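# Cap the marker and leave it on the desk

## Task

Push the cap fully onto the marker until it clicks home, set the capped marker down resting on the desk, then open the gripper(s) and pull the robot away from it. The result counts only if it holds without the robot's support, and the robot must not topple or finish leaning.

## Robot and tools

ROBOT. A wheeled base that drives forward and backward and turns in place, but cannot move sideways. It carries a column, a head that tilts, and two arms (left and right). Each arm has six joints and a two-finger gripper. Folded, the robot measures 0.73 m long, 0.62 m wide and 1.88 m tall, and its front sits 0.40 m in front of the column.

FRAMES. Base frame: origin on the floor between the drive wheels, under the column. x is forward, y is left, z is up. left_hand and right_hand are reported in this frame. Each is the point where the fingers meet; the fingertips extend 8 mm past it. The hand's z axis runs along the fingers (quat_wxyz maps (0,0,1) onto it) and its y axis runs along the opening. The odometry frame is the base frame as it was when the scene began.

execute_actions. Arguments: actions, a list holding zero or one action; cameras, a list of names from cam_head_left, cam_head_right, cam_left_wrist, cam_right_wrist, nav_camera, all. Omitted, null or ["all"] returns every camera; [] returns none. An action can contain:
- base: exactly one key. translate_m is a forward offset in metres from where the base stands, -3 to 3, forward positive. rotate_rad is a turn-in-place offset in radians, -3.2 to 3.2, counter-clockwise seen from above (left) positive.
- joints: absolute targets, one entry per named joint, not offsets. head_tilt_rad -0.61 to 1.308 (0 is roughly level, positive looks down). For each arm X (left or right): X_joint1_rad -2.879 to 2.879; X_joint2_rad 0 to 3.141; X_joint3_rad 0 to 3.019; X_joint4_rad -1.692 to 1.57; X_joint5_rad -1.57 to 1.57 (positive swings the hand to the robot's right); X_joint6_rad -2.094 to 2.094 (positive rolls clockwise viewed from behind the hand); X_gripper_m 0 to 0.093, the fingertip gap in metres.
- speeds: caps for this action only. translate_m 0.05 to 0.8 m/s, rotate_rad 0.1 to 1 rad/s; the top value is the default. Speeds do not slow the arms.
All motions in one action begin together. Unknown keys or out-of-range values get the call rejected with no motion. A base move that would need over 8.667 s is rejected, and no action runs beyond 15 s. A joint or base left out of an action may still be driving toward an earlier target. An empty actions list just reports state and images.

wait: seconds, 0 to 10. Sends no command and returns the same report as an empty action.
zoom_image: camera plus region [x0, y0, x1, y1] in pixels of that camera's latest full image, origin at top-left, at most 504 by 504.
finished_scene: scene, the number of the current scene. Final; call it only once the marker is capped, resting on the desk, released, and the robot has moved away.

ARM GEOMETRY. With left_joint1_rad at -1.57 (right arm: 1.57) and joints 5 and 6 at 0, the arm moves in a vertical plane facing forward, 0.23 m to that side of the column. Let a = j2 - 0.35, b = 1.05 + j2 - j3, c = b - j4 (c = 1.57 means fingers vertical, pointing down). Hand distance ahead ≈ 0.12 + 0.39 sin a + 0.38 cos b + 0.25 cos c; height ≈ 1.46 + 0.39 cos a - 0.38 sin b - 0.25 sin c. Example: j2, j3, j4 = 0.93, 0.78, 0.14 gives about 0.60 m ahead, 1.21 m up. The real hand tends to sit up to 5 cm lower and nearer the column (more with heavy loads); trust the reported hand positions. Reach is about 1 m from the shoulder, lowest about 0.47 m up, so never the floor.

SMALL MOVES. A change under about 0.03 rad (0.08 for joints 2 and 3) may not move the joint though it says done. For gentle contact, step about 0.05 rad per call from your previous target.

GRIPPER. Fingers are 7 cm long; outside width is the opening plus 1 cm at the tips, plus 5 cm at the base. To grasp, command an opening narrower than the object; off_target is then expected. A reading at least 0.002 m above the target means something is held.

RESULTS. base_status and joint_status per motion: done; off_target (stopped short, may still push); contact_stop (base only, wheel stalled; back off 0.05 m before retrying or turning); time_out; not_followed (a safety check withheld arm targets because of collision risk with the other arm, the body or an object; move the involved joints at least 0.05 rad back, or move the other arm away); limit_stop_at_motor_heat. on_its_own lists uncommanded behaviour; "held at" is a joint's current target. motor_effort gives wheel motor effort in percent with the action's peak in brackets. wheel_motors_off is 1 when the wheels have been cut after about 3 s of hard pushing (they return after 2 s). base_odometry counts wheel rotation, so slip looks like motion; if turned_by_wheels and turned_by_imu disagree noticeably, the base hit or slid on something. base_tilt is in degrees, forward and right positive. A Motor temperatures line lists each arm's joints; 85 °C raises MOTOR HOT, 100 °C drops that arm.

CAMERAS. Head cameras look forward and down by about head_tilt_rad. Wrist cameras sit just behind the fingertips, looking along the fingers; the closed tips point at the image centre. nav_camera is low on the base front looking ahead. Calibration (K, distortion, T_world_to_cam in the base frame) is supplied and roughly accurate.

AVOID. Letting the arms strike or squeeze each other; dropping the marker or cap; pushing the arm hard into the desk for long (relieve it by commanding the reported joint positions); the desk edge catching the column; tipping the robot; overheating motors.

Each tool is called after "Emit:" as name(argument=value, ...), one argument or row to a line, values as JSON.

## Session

Emit:
execute_actions(
  actions=[],
)

Scene clock: 0.00 s.
Motor temperatures (°C, as the motors report them): left_arm=[24 27 26 23 25 26] | right_arm=[23 27 24 22 24 23]
base_odometry: x=+0.000 y=+0.000 heading=+0.000 (m, m, rad; odometry frame)
turned_by_wheels: +0.000 (rad since the last result)
turned_by_imu: +0.000 (rad since the last result)
base_tilt: forward=-0.3 right=+0.7 (deg)
base_status: not commanded
joint_positions: head_tilt_rad=+0.869 left_joint1_rad=-1.603 left_joint2_rad=+0.911 left_joint3_rad=+0.400 left_joint4_rad=-0.900 left_joint5_rad=+0.010 left_joint6_rad=+0.106 left_gripper_m=+0.095 right_joint1_rad=+1.587 right_joint2_rad=+0.911 right_joint3_rad=+0.370 right_joint4_rad=-0.993 right_joint5_rad=-0.011 right_joint6_rad=-0.084 right_gripper_m=+0.095
joint_status: not commanded
wheel_motors_off: 0
motor_effort: left_wheel=+2 right_wheel=+3 (%)
left_hand: x=+0.1440 y=+0.2159 z=+1.2444 quat_wxyz=(+0.428, -0.059, -0.901, +0.036) (m; base frame)
right_hand: x=+0.1153 y=-0.2207 z=+1.2687 quat_wxyz=(+0.483, +0.041, -0.874, -0.029) (m; base frame)
pictures: cam_head_left, cam_head_right, cam_left_wrist, cam_right_wrist, nav_camera
camera_calibration (this result's frames):
cam_head_left: T_world_to_cam=[[-0.0550424, -0.996628, 0.0608446, -0.0433482], [-0.814475, 0.00956574, -0.58012, 0.936402], [0.577582, -0.0814876, -0.812255, 1.14189], [0, 0, 0, 1]] pos_world=[0.100756, 0.0408903, 1.47337]
cam_head_right: T_world_to_cam=[[-0.0795058, -0.992745, 0.0902047, -0.152787], [-0.811276, 0.0118587, -0.584543, 0.939242], [0.579232, -0.119655, -0.806333, 1.13316], [0, 0, 0, 1]] pos_world=[0.0934732, -0.0272277, 1.47652]
cam_left_wrist: T_world_to_cam=[[-0.0724271, -0.990515, 0.11677, 0.0780429], [-0.0474169, 0.120365, 0.991597, -1.25214], [-0.996246, 0.0662816, -0.0556848, 0.318938], [0, 0, 0, 1]] pos_world=[0.26402, 0.206876, 1.25026]
cam_right_wrist: T_world_to_cam=[[0.0428263, -0.994547, -0.0950861, -0.104074], [0.0728792, -0.09181, 0.993106, -1.2823], [-0.996421, -0.0494608, 0.0685499, 0.140485], [0, 0, 0, 1]] pos_world=[0.237892, -0.214286, 1.25393]
Images, in order (width x height): cam_head_left 896x504, cam_head_right 896x504, cam_left_wrist 896x504, cam_right_wrist 896x504, nav_camera 896x504.

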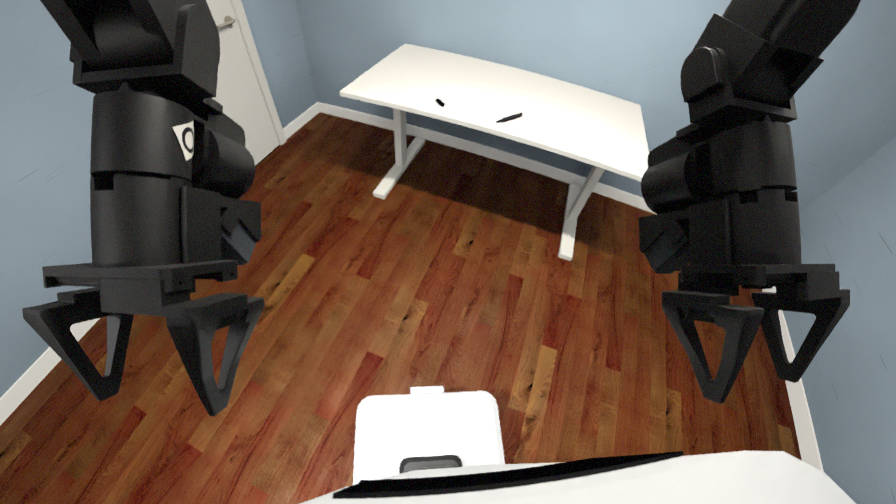

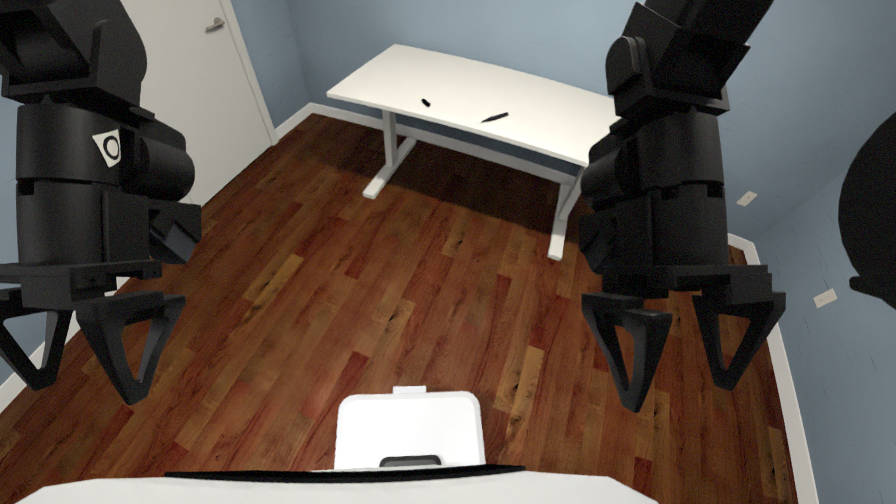

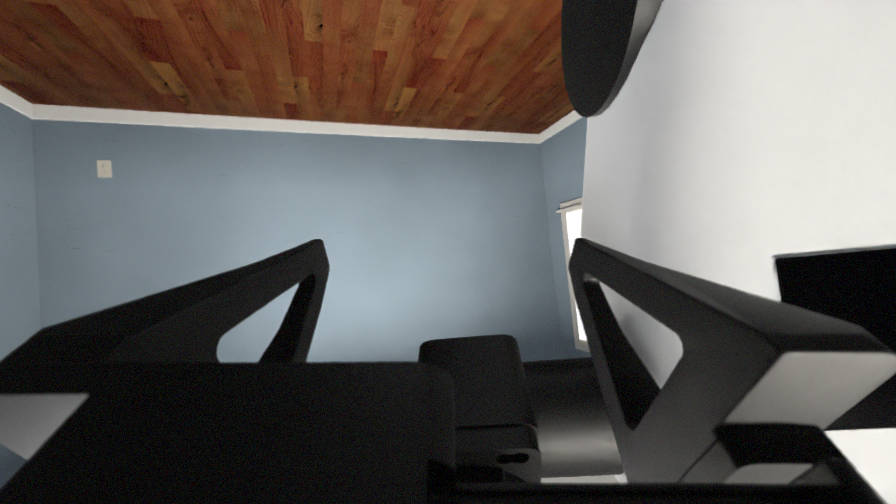

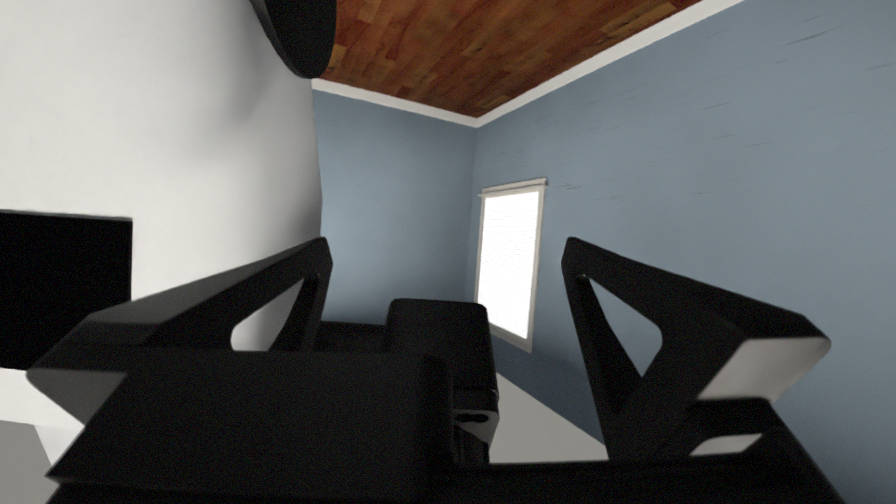

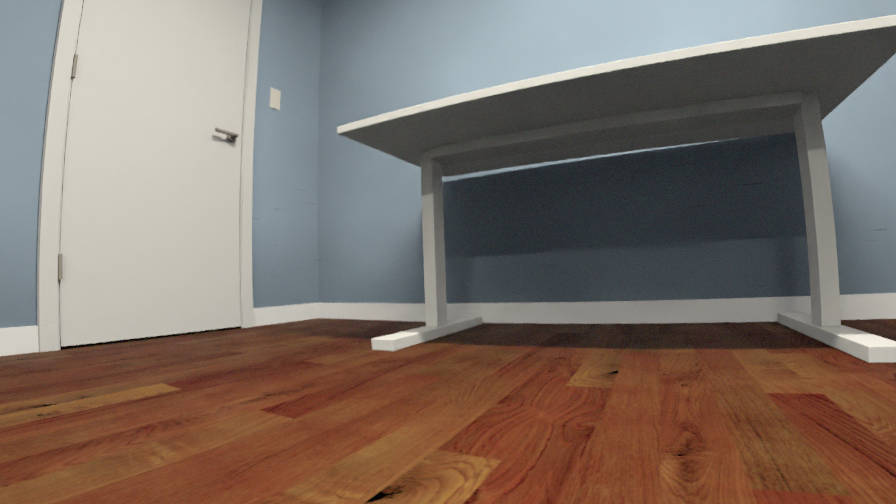

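Emit:
execute_actions(
  actions=[
    {"base":{"translate_m":0.96},"joints":{"head_tilt_rad":1.0}},
  ],
  cameras=[],
)

Emit:
execute_actions(
  actions=[
    {"base":{"rotate_rad":-0.4}},
  ],
  cameras=["cam_head_left","cam_head_right"],
)

Emit:
zoom_image(
  camera="cam_head_left",
  region=[310,150,550,290],
)

Scene clock: 12.47 s.
Motor temperatures (°C, as the motors report them): left_arm=[24 27 26 24 25 26] | right_arm=[23 27 24 22 24 23]
base_odometry: x=+0.960 y=+0.000 heading=+0.001 (m, m, rad; odometry frame)
turned_by_wheels: +0.001 (rad since the last result)
turned_by_imu: +0.001 (rad since the last result)
base_tilt: forward=-0.4 right=+0.7 (deg)
base_status: done
joint_positions: head_tilt_rad=+1.001 left_joint1_rad=-1.603 left_joint2_rad=+0.911 left_joint3_rad=+0.403 left_joint4_rad=-0.900 left_joint5_rad=+0.010 left_joint6_rad=+0.106 left_gripper_m=+0.095 right_joint1_rad=+1.587 right_joint2_rad=+0.911 right_joint3_rad=+0.373 right_joint4_rad=-0.993 right_joint5_rad=-0.011 right_joint6_rad=-0.084 right_gripper_m=+0.095
joint_status: all done
wheel_motors_off: 0
motor_effort: left_wheel=+0(38) right_wheel=-1(42) (%)
left_hand: x=+0.1454 y=+0.2158 z=+1.2439 quat_wxyz=(+0.427, -0.059, -0.902, +0.036) (m; base frame)
right_hand: x=+0.1166 y=-0.2207 z=+1.2681 quat_wxyz=(+0.482, +0.041, -0.875, -0.029) (m; base frame)
pictures: none
No camera images: the call's "cameras" was empty. Leave "cameras" out to get every camera's image.

Scene clock: 14.03 s.
Motor temperatures (°C, as the motors report them): left_arm=[24 27 26 24 25 26] | right_arm=[23 27 24 22 24 23]
base_odometry: x=+0.960 y=+0.000 heading=-0.398 (m, m, rad; odometry frame)
turned_by_wheels: -0.399 (rad since the last result)
turned_by_imu: -0.398 (rad since the last result)
base_tilt: forward=-0.5 right=+0.6 (deg)
base_status: done
joint_positions: head_tilt_rad=+1.001 left_joint1_rad=-1.603 left_joint2_rad=+0.911 left_joint3_rad=+0.403 left_joint4_rad=-0.900 left_joint5_rad=+0.010 left_joint6_rad=+0.106 left_gripper_m=+0.095 right_joint1_rad=+1.587 right_joint2_rad=+0.911 right_joint3_rad=+0.373 right_joint4_rad=-0.993 right_joint5_rad=-0.011 right_joint6_rad=-0.084 right_gripper_m=+0.095
joint_status: not commanded
wheel_motors_off: 0
motor_effort: left_wheel=+0(35) right_wheel=-2(42) (%)
left_hand: x=+0.1454 y=+0.2158 z=+1.2439 quat_wxyz=(+0.427, -0.059, -0.902, +0.036) (m; base frame)
right_hand: x=+0.1166 y=-0.2207 z=+1.2681 quat_wxyz=(+0.482, +0.041, -0.875, -0.029) (m; base frame)
pictures: cam_head_left, cam_head_right
camera_calibration (this result's frames):
cam_head_left: T_world_to_cam=[[-0.0465982, -0.996628, 0.0675303, -0.0540664], [-0.883447, 0.00956574, -0.468434, 0.767855], [0.466209, -0.0814876, -0.880914, 1.25319], [0, 0, 0, 1]] pos_world=[0.0915908, 0.0408903, 1.46729]
cam_head_right: T_world_to_cam=[[-0.067005, -0.992745, 0.0998418, -0.168253], [-0.880855, 0.0118587, -0.473238, 0.771312], [0.468621, -0.119655, -0.875258, 1.24484], [0, 0, 0, 1]] pos_world=[0.0847828, -0.0272277, 1.47137]
Images, in order (width x height): cam_head_left 896x504, cam_head_right 896x504.

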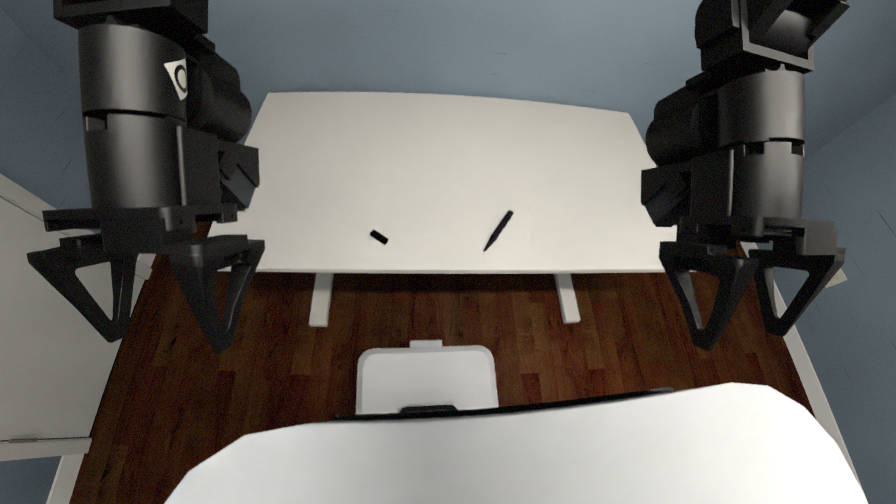

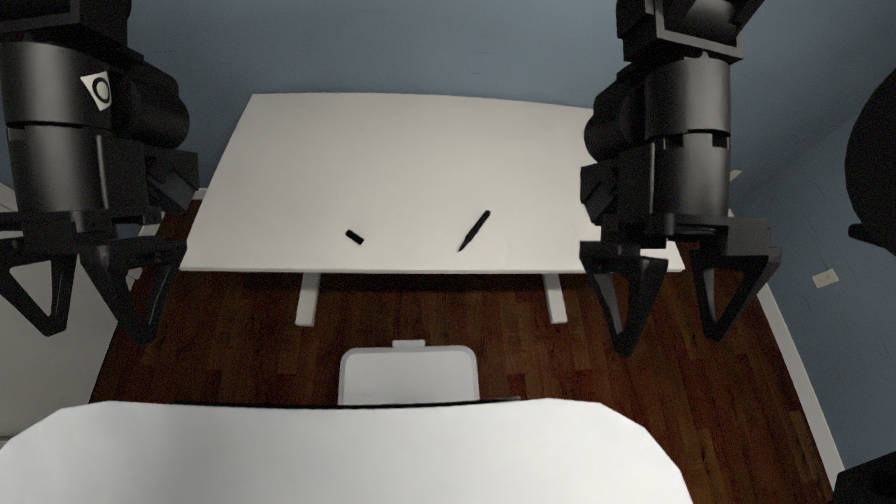

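Region (310, 150, 550, 290) of cam_head_left's 896x504 image, scaled by 2.100, with more detail than that image has; it fills the top 294 rows of this view, and the rest is white.

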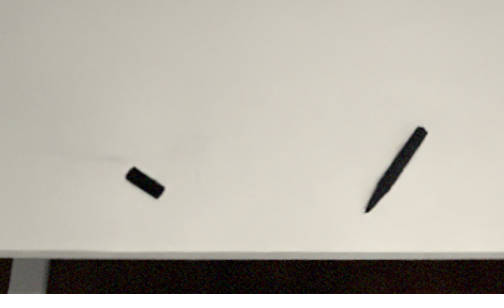

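Emit:
execute_actions(
  actions=[
    {"joints":{"left_joint1_rad":-1.745,"left_joint2_rad":1.97,"left_joint3_rad":1.59,"left_joint4_rad":-0.12,"left_joint5_rad":-0.15,"left_joint6_rad":-1.0,"left_gripper_m":0.07,"right_joint1_rad":1.575,"right_joint2_rad":1.955,"right_joint3_rad":1.66,"right_joint4_rad":-0.19,"right_joint5_rad":0,"right_joint6_rad":0.63,"right_gripper_m":0.07}},
  ],
  cameras=["cam_head_left","cam_left_wrist","cam_right_wrist"],
)

Scene clock: 31.43 s.
Motor temperatures (°C, as the motors report them): left_arm=[24 28 26 24 25 26] | right_arm=[23 28 24 22 24 23]
base_odometry: x=+0.960 y=+0.000 heading=-0.398 (m, m, rad; odometry frame)
turned_by_wheels: +0.000 (rad since the last result)
turned_by_imu: +0.002 (rad since the last result)
base_tilt: forward=-0.3 right=+0.7 (deg)
base_status: not commanded
joint_positions: head_tilt_rad=+1.001 left_joint1_rad=-1.747 left_joint2_rad=+1.976 left_joint3_rad=+1.586 left_joint4_rad=-0.129 left_joint5_rad=-0.147 left_joint6_rad=-0.989 left_gripper_m=+0.070 right_joint1_rad=+1.583 right_joint2_rad=+1.958 right_joint3_rad=+1.654 right_joint4_rad=-0.198 right_joint5_rad=-0.002 right_joint6_rad=+0.617 right_gripper_m=+0.070
joint_status: all done
wheel_motors_off: 0
motor_effort: left_wheel=+0(2) right_wheel=-8(8) (%)
left_hand: x=+0.5559 y=+0.1097 z=+0.8180 quat_wxyz=(-0.004, +0.436, -0.900, +0.005) (m; base frame)
right_hand: x=+0.5964 y=-0.2151 z=+0.8216 quat_wxyz=(-0.008, -0.301, -0.954, -0.009) (m; base frame)
pictures: cam_head_left, cam_left_wrist, cam_right_wrist
camera_calibration (this result's frames):
cam_head_left: T_world_to_cam=[[-0.0465982, -0.996628, 0.0675303, -0.0540664], [-0.883447, 0.00956574, -0.468434, 0.767855], [0.466209, -0.0814876, -0.880914, 1.25319], [0, 0, 0, 1]] pos_world=[0.0915908, 0.0408903, 1.46729]
cam_left_wrist: T_world_to_cam=[[0.785432, -0.618775, 0.014654, -0.381612], [-0.506728, -0.629251, 0.589296, -0.130353], [-0.35542, -0.470277, -0.807785, 1.03039], [0, 0, 0, 1]] pos_world=[0.599897, 0.166411, 0.91474]
cam_right_wrist: T_world_to_cam=[[-0.570765, -0.820726, -0.0252119, 0.184332], [-0.6751, 0.45157, 0.583374, 0.0267332], [-0.467406, 0.34999, -0.811812, 1.14449], [0, 0, 0, 1]] pos_world=[0.658198, -0.261345, 0.918161]
Images, in order (width x height): cam_head_left 896x504, cam_left_wrist 896x504, cam_right_wrist 896x504.

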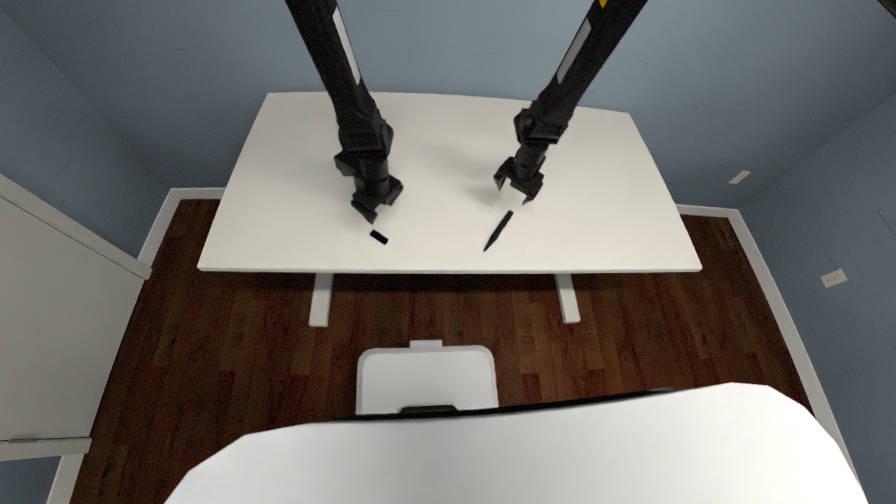

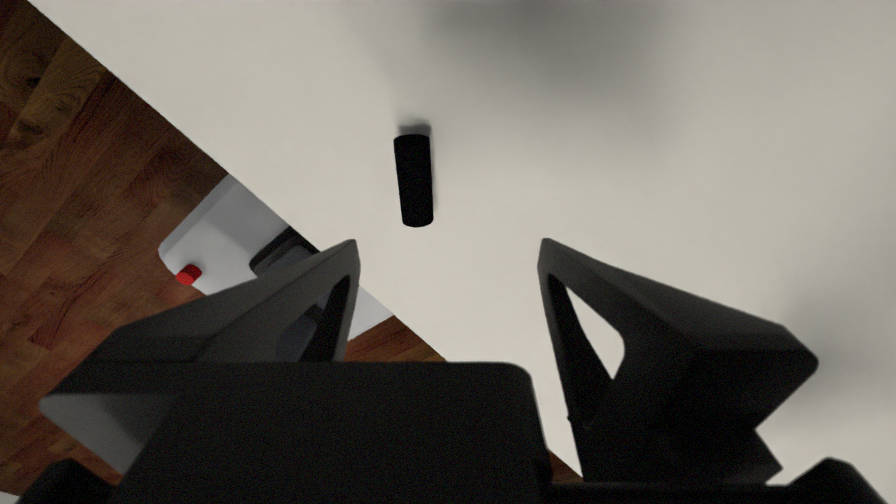

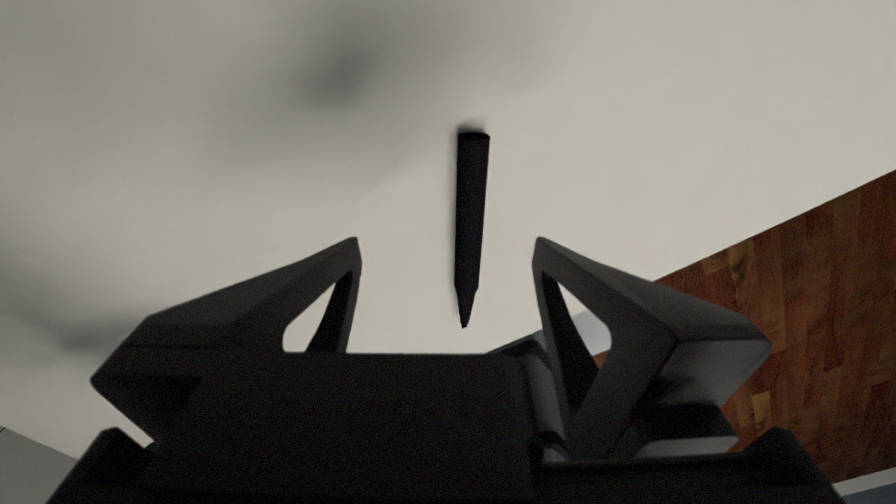

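Emit:
zoom_image(
  camera="cam_left_wrist",
  region=[365,110,465,240],
)

Emit:
zoom_image(
  camera="cam_head_left",
  region=[355,220,405,255],
)

Region (365, 110, 465, 240) of cam_left_wrist's 896x504 image, scaled by 3.877, with more detail than that image has; it fills the left 388 columns of this view, and the rest is white.

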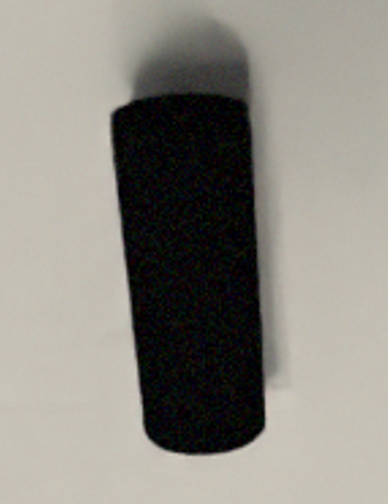

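Region (355, 220, 405, 255) of cam_head_left's 896x504 image, scaled by 10.080, with more detail than that image has; it fills the top 353 rows of this view, and the rest is white.

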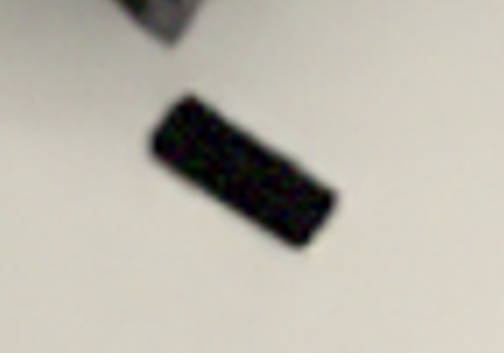

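Emit:
execute_actions(
  actions=[
    {"joints":{"left_joint1_rad":-1.72,"left_joint2_rad":2.17,"left_joint3_rad":1.79,"left_joint5_rad":-0.135,"right_joint1_rad":1.56,"right_joint2_rad":2.175,"right_joint3_rad":1.9,"right_joint4_rad":-0.22}},
  ],
  cameras=["cam_left_wrist","cam_right_wrist"],
)

Emit:
zoom_image(
  camera="cam_left_wrist",
  region=[370,140,530,340],
)

Scene clock: 47.80 s.
Motor temperatures (°C, as the motors report them): left_arm=[24 29 26 24 25 26] | right_arm=[23 29 24 22 24 23]
base_odometry: x=+0.960 y=+0.000 heading=-0.398 (m, m, rad; odometry frame)
turned_by_wheels: +0.000 (rad since the last result)
turned_by_imu: +0.001 (rad since the last result)
base_tilt: forward=-0.2 right=+0.7 (deg)
base_status: not commanded
joint_positions: head_tilt_rad=+1.001 left_joint1_rad=-1.727 left_joint2_rad=+2.175 left_joint3_rad=+1.784 left_joint4_rad=-0.126 left_joint5_rad=-0.137 left_joint6_rad=-0.989 left_gripper_m=+0.070 right_joint1_rad=+1.565 right_joint2_rad=+2.185 right_joint3_rad=+1.884 right_joint4_rad=-0.214 right_joint5_rad=-0.002 right_joint6_rad=+0.617 right_gripper_m=+0.070
joint_status: all done
wheel_motors_off: 0
motor_effort: left_wheel=+0(1) right_wheel=-8(8) (%)
left_hand: x=+0.5445 y=+0.1139 z=+0.7412 quat_wxyz=(-0.006, +0.440, -0.898, +0.002) (m; base frame)
right_hand: x=+0.5813 y=-0.2303 z=+0.7357 quat_wxyz=(-0.005, -0.305, -0.952, +0.000) (m; base frame)
pictures: cam_left_wrist, cam_right_wrist
camera_calibration (this result's frames):
cam_left_wrist: T_world_to_cam=[[0.791409, -0.611173, 0.0118298, -0.371003], [-0.501399, -0.637948, 0.584484, -0.0866621], [-0.349674, -0.468497, -0.811319, 0.965563], [0, 0, 0, 1]] pos_world=[0.587795, 0.17033, 0.838421]
cam_right_wrist: T_world_to_cam=[[-0.57841, -0.815728, -0.00542526, 0.152137], [-0.664007, 0.466945, 0.584001, 0.0701479], [-0.473852, 0.341394, -0.811735, 1.07474], [0, 0, 0, 1]] pos_world=[0.643845, -0.275563, 0.832264]
Images, in order (width x height): cam_left_wrist 896x504, cam_right_wrist 896x504.

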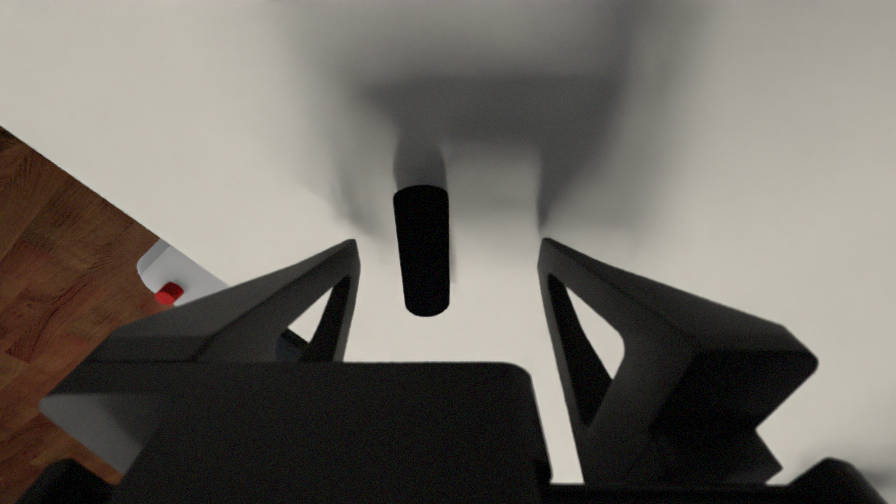

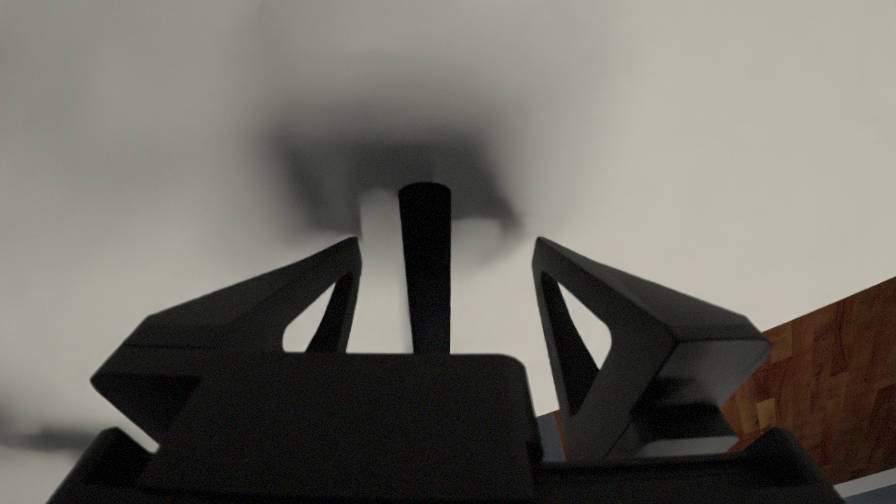

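Region (370, 140, 530, 340) of cam_left_wrist's 896x504 image, scaled by 2.520, with more detail than that image has; it fills the left 403 columns of this view, and the rest is white.

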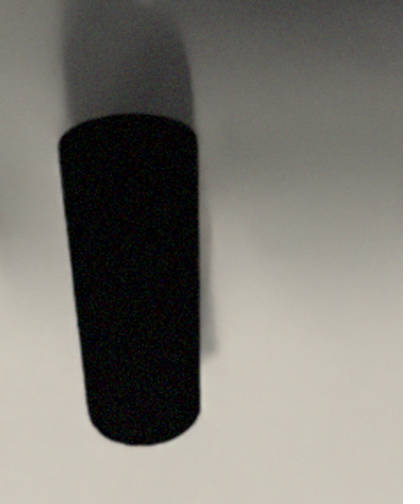

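Emit:
execute_actions(
  actions=[
    {"joints":{"left_joint2_rad":2.205,"right_joint2_rad":2.21,"right_joint3_rad":1.92}},
  ],
  cameras=["cam_left_wrist","cam_right_wrist"],
)

Emit:
execute_actions(
  actions=[
    {"joints":{"left_gripper_m":0,"right_gripper_m":0}},
  ],
  cameras=["cam_left_wrist","cam_right_wrist"],
)

Scene clock: 54.20 s.
Motor temperatures (°C, as the motors report them): left_arm=[24 29 26 24 25 26] | right_arm=[23 29 24 22 24 23]
base_odometry: x=+0.960 y=+0.000 heading=-0.398 (m, m, rad; odometry frame)
turned_by_wheels: +0.000 (rad since the last result)
turned_by_imu: +0.001 (rad since the last result)
base_tilt: forward=-0.4 right=+0.7 (deg)
base_status: not commanded
joint_positions: head_tilt_rad=+1.001 left_joint1_rad=-1.727 left_joint2_rad=+2.187 left_joint3_rad=+1.784 left_joint4_rad=-0.126 left_joint5_rad=-0.137 left_joint6_rad=-0.989 left_gripper_m=+0.070 right_joint1_rad=+1.565 right_joint2_rad=+2.190 right_joint3_rad=+1.900 right_joint4_rad=-0.214 right_joint5_rad=-0.002 right_joint6_rad=+0.617 right_gripper_m=+0.070
joint_status: all done
wheel_motors_off: 0
motor_effort: left_wheel=+0(1) right_wheel=-8(8) (%)
left_hand: x=+0.5356 y=+0.1139 z=+0.7361 quat_wxyz=(+0.000, +0.439, -0.898, -0.001) (m; base frame)
right_hand: x=+0.5872 y=-0.2303 z=+0.7348 quat_wxyz=(-0.010, -0.305, -0.952, -0.001) (m; base frame)
pictures: cam_left_wrist, cam_right_wrist
camera_calibration (this result's frames):
cam_left_wrist: T_world_to_cam=[[0.790481, -0.612484, 0.00171002, -0.355858], [-0.495371, -0.637685, 0.589886, -0.0953352], [-0.360205, -0.467141, -0.807485, 0.960983], [0, 0, 0, 1]] pos_world=[0.580224, 0.170163, 0.832824]
cam_right_wrist: T_world_to_cam=[[-0.578281, -0.815759, -0.0113574, 0.159777], [-0.670011, 0.466928, 0.577116, 0.0831601], [-0.465485, 0.341345, -0.816583, 1.07542], [0, 0, 0, 1]] pos_world=[0.648704, -0.275579, 0.831988]
Images, in order (width x height): cam_left_wrist 896x504, cam_right_wrist 896x504.

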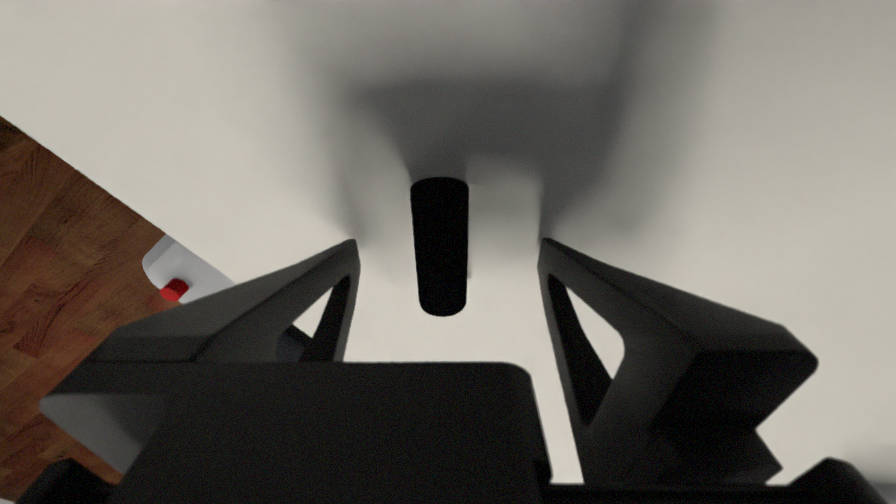

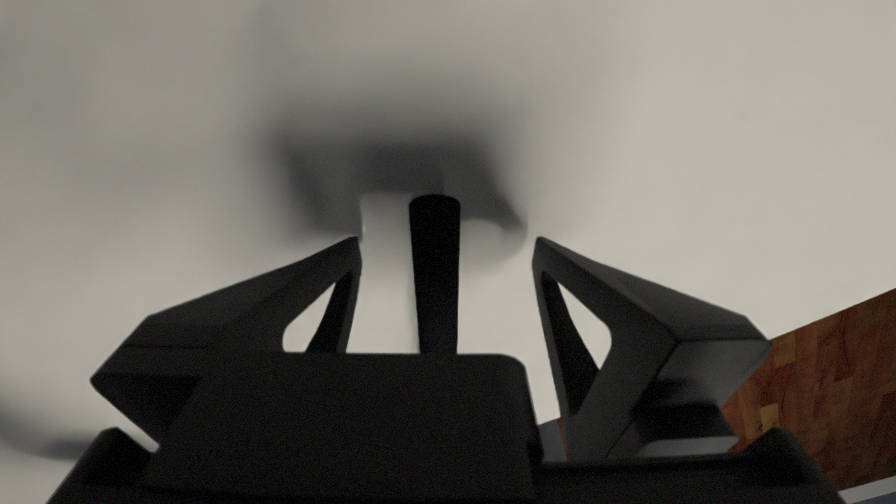

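Scene clock: 54.87 s.
Motor temperatures (°C, as the motors report them): left_arm=[24 29 26 24 25 26] | right_arm=[23 29 24 22 24 23]
base_odometry: x=+0.960 y=+0.000 heading=-0.398 (m, m, rad; odometry frame)
turned_by_wheels: +0.000 (rad since the last result)
turned_by_imu: +0.000 (rad since the last result)
base_tilt: forward=-0.4 right=+0.7 (deg)
base_status: not commanded
joint_positions: head_tilt_rad=+1.001 left_joint1_rad=-1.727 left_joint2_rad=+2.187 left_joint3_rad=+1.784 left_joint4_rad=-0.126 left_joint5_rad=-0.137 left_joint6_rad=-0.989 left_gripper_m=+0.018 right_joint1_rad=+1.565 right_joint2_rad=+2.190 right_joint3_rad=+1.900 right_joint4_rad=-0.214 right_joint5_rad=-0.001 right_joint6_rad=+0.617 right_gripper_m=+0.016
joint_status: left_gripper_m off_target (ended at +0.018, target +0.000); right_gripper_m off_target (ended at +0.016, target +0.000)
wheel_motors_off: 0
motor_effort: left_wheel=+0(0) right_wheel=-8(8) (%)
left_hand: x=+0.5356 y=+0.1139 z=+0.7361 quat_wxyz=(+0.000, +0.439, -0.898, -0.001) (m; base frame)
right_hand: x=+0.5872 y=-0.2304 z=+0.7348 quat_wxyz=(-0.010, -0.305, -0.952, -0.001) (m; base frame)
pictures: cam_left_wrist, cam_right_wrist
camera_calibration (this result's frames):
cam_left_wrist: T_world_to_cam=[[0.790481, -0.612484, 0.00171002, -0.355858], [-0.495371, -0.637685, 0.589886, -0.0953352], [-0.360205, -0.467141, -0.807485, 0.960983], [0, 0, 0, 1]] pos_world=[0.580224, 0.170163, 0.832824]
cam_right_wrist: T_world_to_cam=[[-0.578287, -0.815759, -0.0110457, 0.159498], [-0.670007, 0.467153, 0.576939, 0.0833703], [-0.465483, 0.341037, -0.816713, 1.07546], [0, 0, 0, 1]] pos_world=[0.648704, -0.275607, 0.832006]
Images, in order (width x height): cam_left_wrist 896x504, cam_right_wrist 896x504.

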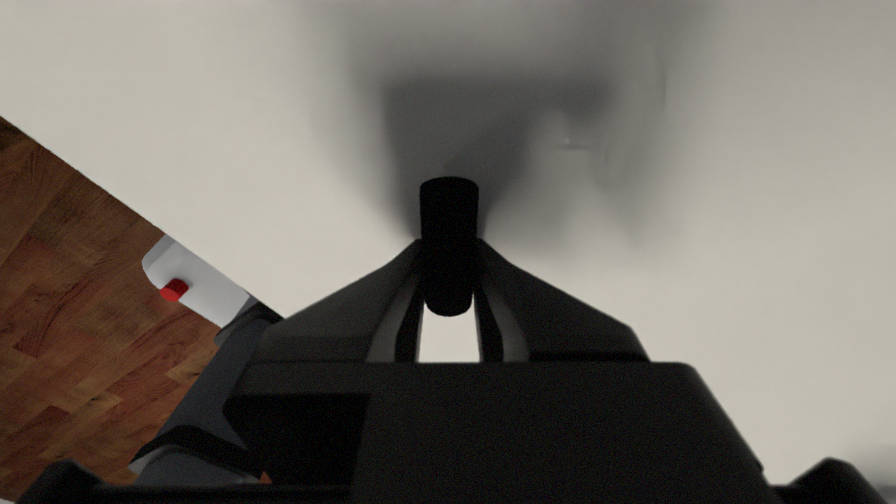

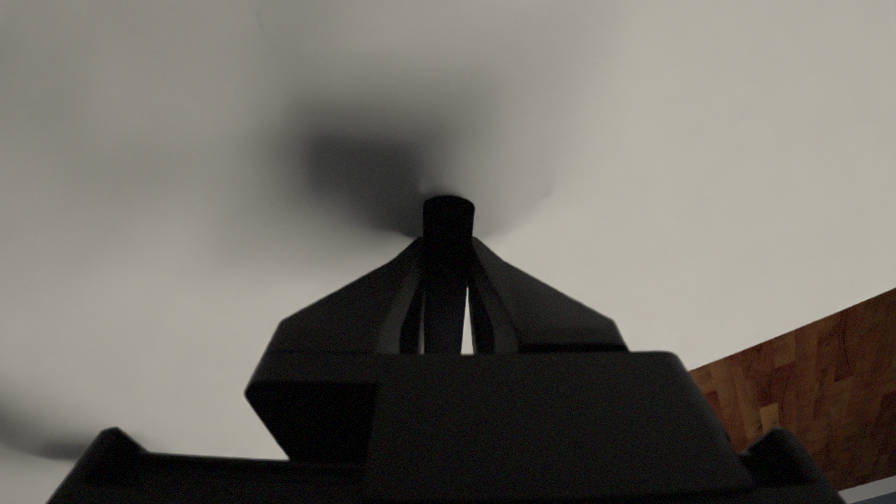

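Emit:
execute_actions(
  actions=[
    {"joints":{"left_joint2_rad":2.17,"left_joint3_rad":1.86,"left_joint4_rad":-0.22,"left_joint6_rad":-1.655,"right_joint6_rad":1.64,"right_joint1_rad":1.7,"right_joint5_rad":0.115}},
  ],
  cameras=["cam_head_left","cam_left_wrist","cam_right_wrist"],
)

Emit:
zoom_image(
  camera="cam_head_left",
  region=[350,170,510,250],
)

Scene clock: 66.70 s.
Motor temperatures (°C, as the motors report them): left_arm=[24 29 26 23 25 26] | right_arm=[23 30 24 22 24 23]
base_odometry: x=+0.960 y=+0.000 heading=-0.398 (m, m, rad; odometry frame)
turned_by_wheels: +0.000 (rad since the last result)
turned_by_imu: +0.001 (rad since the last result)
base_tilt: forward=-0.4 right=+0.7 (deg)
base_status: not commanded
joint_positions: head_tilt_rad=+1.001 left_joint1_rad=-1.727 left_joint2_rad=+2.177 left_joint3_rad=+1.858 left_joint4_rad=-0.207 left_joint5_rad=-0.137 left_joint6_rad=-1.644 left_gripper_m=+0.018 right_joint1_rad=+1.697 right_joint2_rad=+2.190 right_joint3_rad=+1.900 right_joint4_rad=-0.214 right_joint5_rad=+0.114 right_joint6_rad=+1.627 right_gripper_m=+0.016
joint_status: all done
wheel_motors_off: 0
motor_effort: left_wheel=+1(1) right_wheel=-8(8) (%)
left_hand: x=+0.5685 y=+0.1125 z=+0.7449 quat_wxyz=(-0.001, +0.705, -0.709, +0.000) (m; base frame)
right_hand: x=+0.5849 y=-0.1341 z=+0.7398 quat_wxyz=(-0.009, -0.705, -0.709, -0.007) (m; base frame)
pictures: cam_head_left, cam_left_wrist, cam_right_wrist
camera_calibration (this result's frames):
cam_head_left: T_world_to_cam=[[-0.0465982, -0.996628, 0.0675303, -0.0540664], [-0.883447, 0.00956574, -0.468434, 0.767855], [0.466209, -0.0814876, -0.880914, 1.25319], [0, 0, 0, 1]] pos_world=[0.0915908, 0.0408903, 1.46729]
cam_left_wrist: T_world_to_cam=[[0.999981, -0.00395065, 0.00475347, -0.572512], [-0.00599388, -0.807563, 0.589751, -0.344132], [0.00150883, -0.589768, -0.807571, 0.787475], [0, 0, 0, 1]] pos_world=[0.56925, 0.184258, 0.841615]
cam_right_wrist: T_world_to_cam=[[-0.999638, -0.00772586, -0.0257561, 0.602473], [-0.0214172, 0.80793, 0.588889, -0.308496], [0.0162595, 0.589227, -0.807804, 0.790571], [0, 0, 0, 1]] pos_world=[0.582794, -0.211928, 0.835813]
Images, in order (width x height): cam_head_left 896x504, cam_left_wrist 896x504, cam_right_wrist 896x504.

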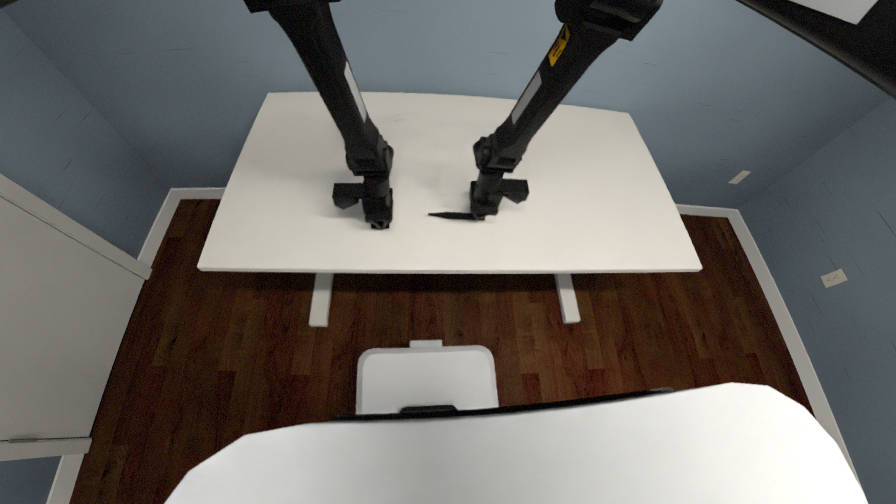

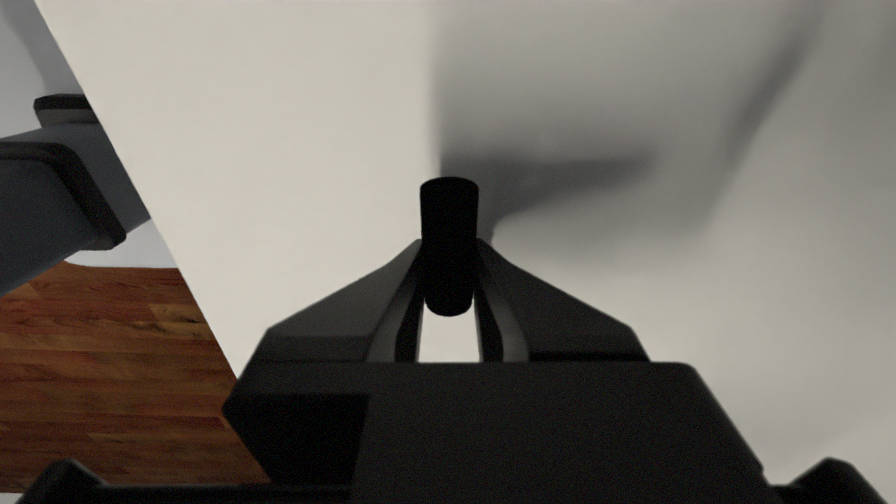

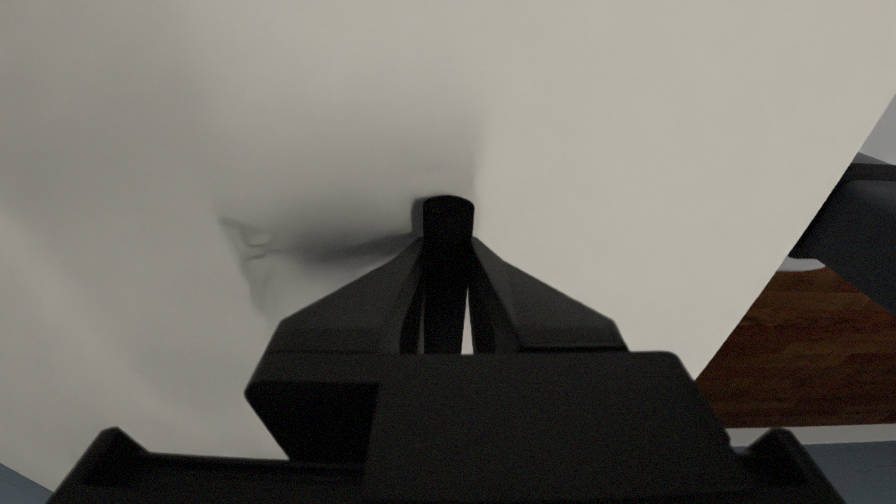

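Region (350, 170, 510, 250) of cam_head_left's 896x504 image, scaled by 3.150, with more detail than that image has.

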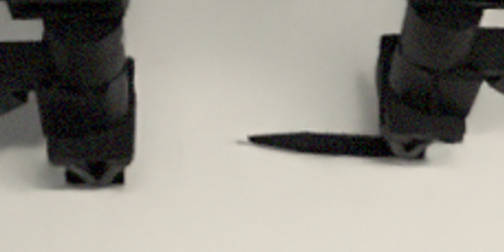

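Emit:
execute_actions(
  actions=[
    {"joints":{"left_joint1_rad":-1.76,"left_joint2_rad":2.225,"left_joint3_rad":1.96,"left_joint4_rad":-0.29,"left_joint5_rad":-0.165,"left_joint6_rad":-1.67,"right_joint6_rad":1.67,"right_joint1_rad":1.765,"right_joint5_rad":0.17,"right_joint2_rad":2.245,"right_joint3_rad":1.93}},
  ],
  cameras=["cam_head_left","cam_left_wrist","cam_right_wrist"],
)

Emit:
zoom_image(
  camera="cam_head_left",
  region=[370,190,480,250],
)

Scene clock: 83.23 s.
Motor temperatures (°C, as the motors report them): left_arm=[24 30 26 23 25 26] | right_arm=[23 30 25 22 24 23]
base_odometry: x=+0.960 y=+0.000 heading=-0.398 (m, m, rad; odometry frame)
turned_by_wheels: +0.000 (rad since the last result)
turned_by_imu: +0.001 (rad since the last result)
base_tilt: forward=-0.3 right=+0.6 (deg)
base_status: not commanded
joint_positions: head_tilt_rad=+1.001 left_joint1_rad=-1.755 left_joint2_rad=+2.213 left_joint3_rad=+1.949 left_joint4_rad=-0.279 left_joint5_rad=-0.163 left_joint6_rad=-1.659 left_gripper_m=+0.018 right_joint1_rad=+1.775 right_joint2_rad=+2.220 right_joint3_rad=+1.918 right_joint4_rad=-0.214 right_joint5_rad=+0.172 right_joint6_rad=+1.657 right_gripper_m=+0.016
joint_status: all done
wheel_motors_off: 0
motor_effort: left_wheel=+1(1) right_wheel=-8(8) (%)
left_hand: x=+0.5805 y=+0.0905 z=+0.7399 quat_wxyz=(+0.002, +0.705, -0.709, -0.006) (m; base frame)
right_hand: x=+0.5705 y=-0.0754 z=+0.7359 quat_wxyz=(-0.003, -0.702, -0.712, -0.008) (m; base frame)
pictures: cam_head_left, cam_left_wrist, cam_right_wrist
camera_calibration (this result's frames):
cam_head_left: T_world_to_cam=[[-0.0465982, -0.996628, 0.0675303, -0.0540664], [-0.883447, 0.00956574, -0.468434, 0.767855], [0.466209, -0.0814876, -0.880914, 1.25319], [0, 0, 0, 1]] pos_world=[0.0915908, 0.0408903, 1.46729]
cam_left_wrist: T_world_to_cam=[[0.999952, -0.00503483, -0.008378, -0.57473], [0.000844914, -0.809398, 0.587259, -0.360857], [-0.0097379, -0.587238, -0.809356, 0.778103], [0, 0, 0, 1]] pos_world=[0.582585, 0.161961, 0.836863]
cam_right_wrist: T_world_to_cam=[[-0.999674, -0.0172441, -0.0188191, 0.582573], [-0.0250672, 0.802246, 0.596467, -0.357892], [0.00481199, 0.596745, -0.802417, 0.756217], [0, 0, 0, 1]] pos_world=[0.569772, -0.154105, 0.831236]
Images, in order (width x height): cam_head_left 896x504, cam_left_wrist 896x504, cam_right_wrist 896x504.

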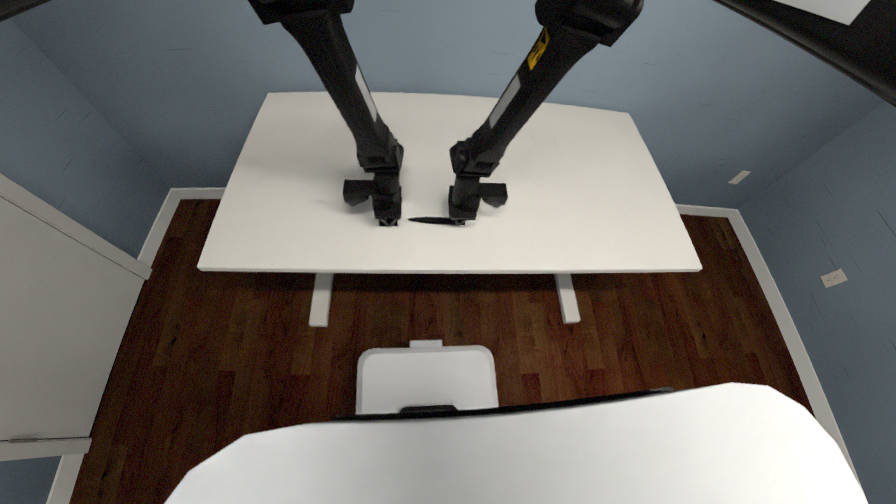

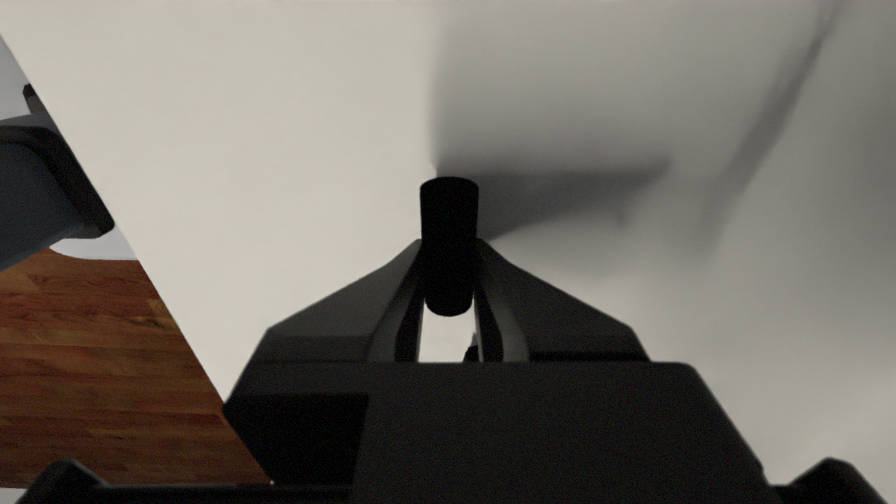

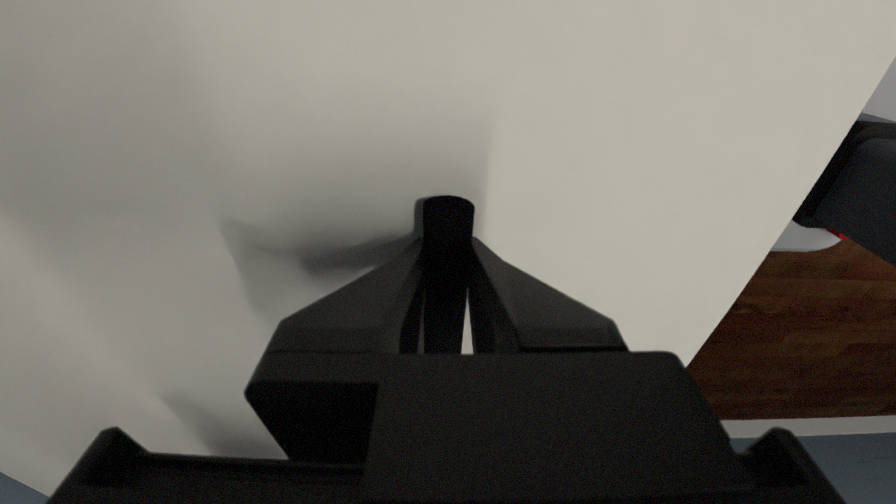

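Region (370, 190, 480, 250) of cam_head_left's 896x504 image, scaled by 4.582, with more detail than that image has; it fills the top 275 rows of this view, and the rest is white.

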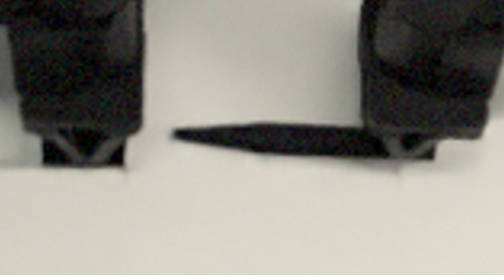

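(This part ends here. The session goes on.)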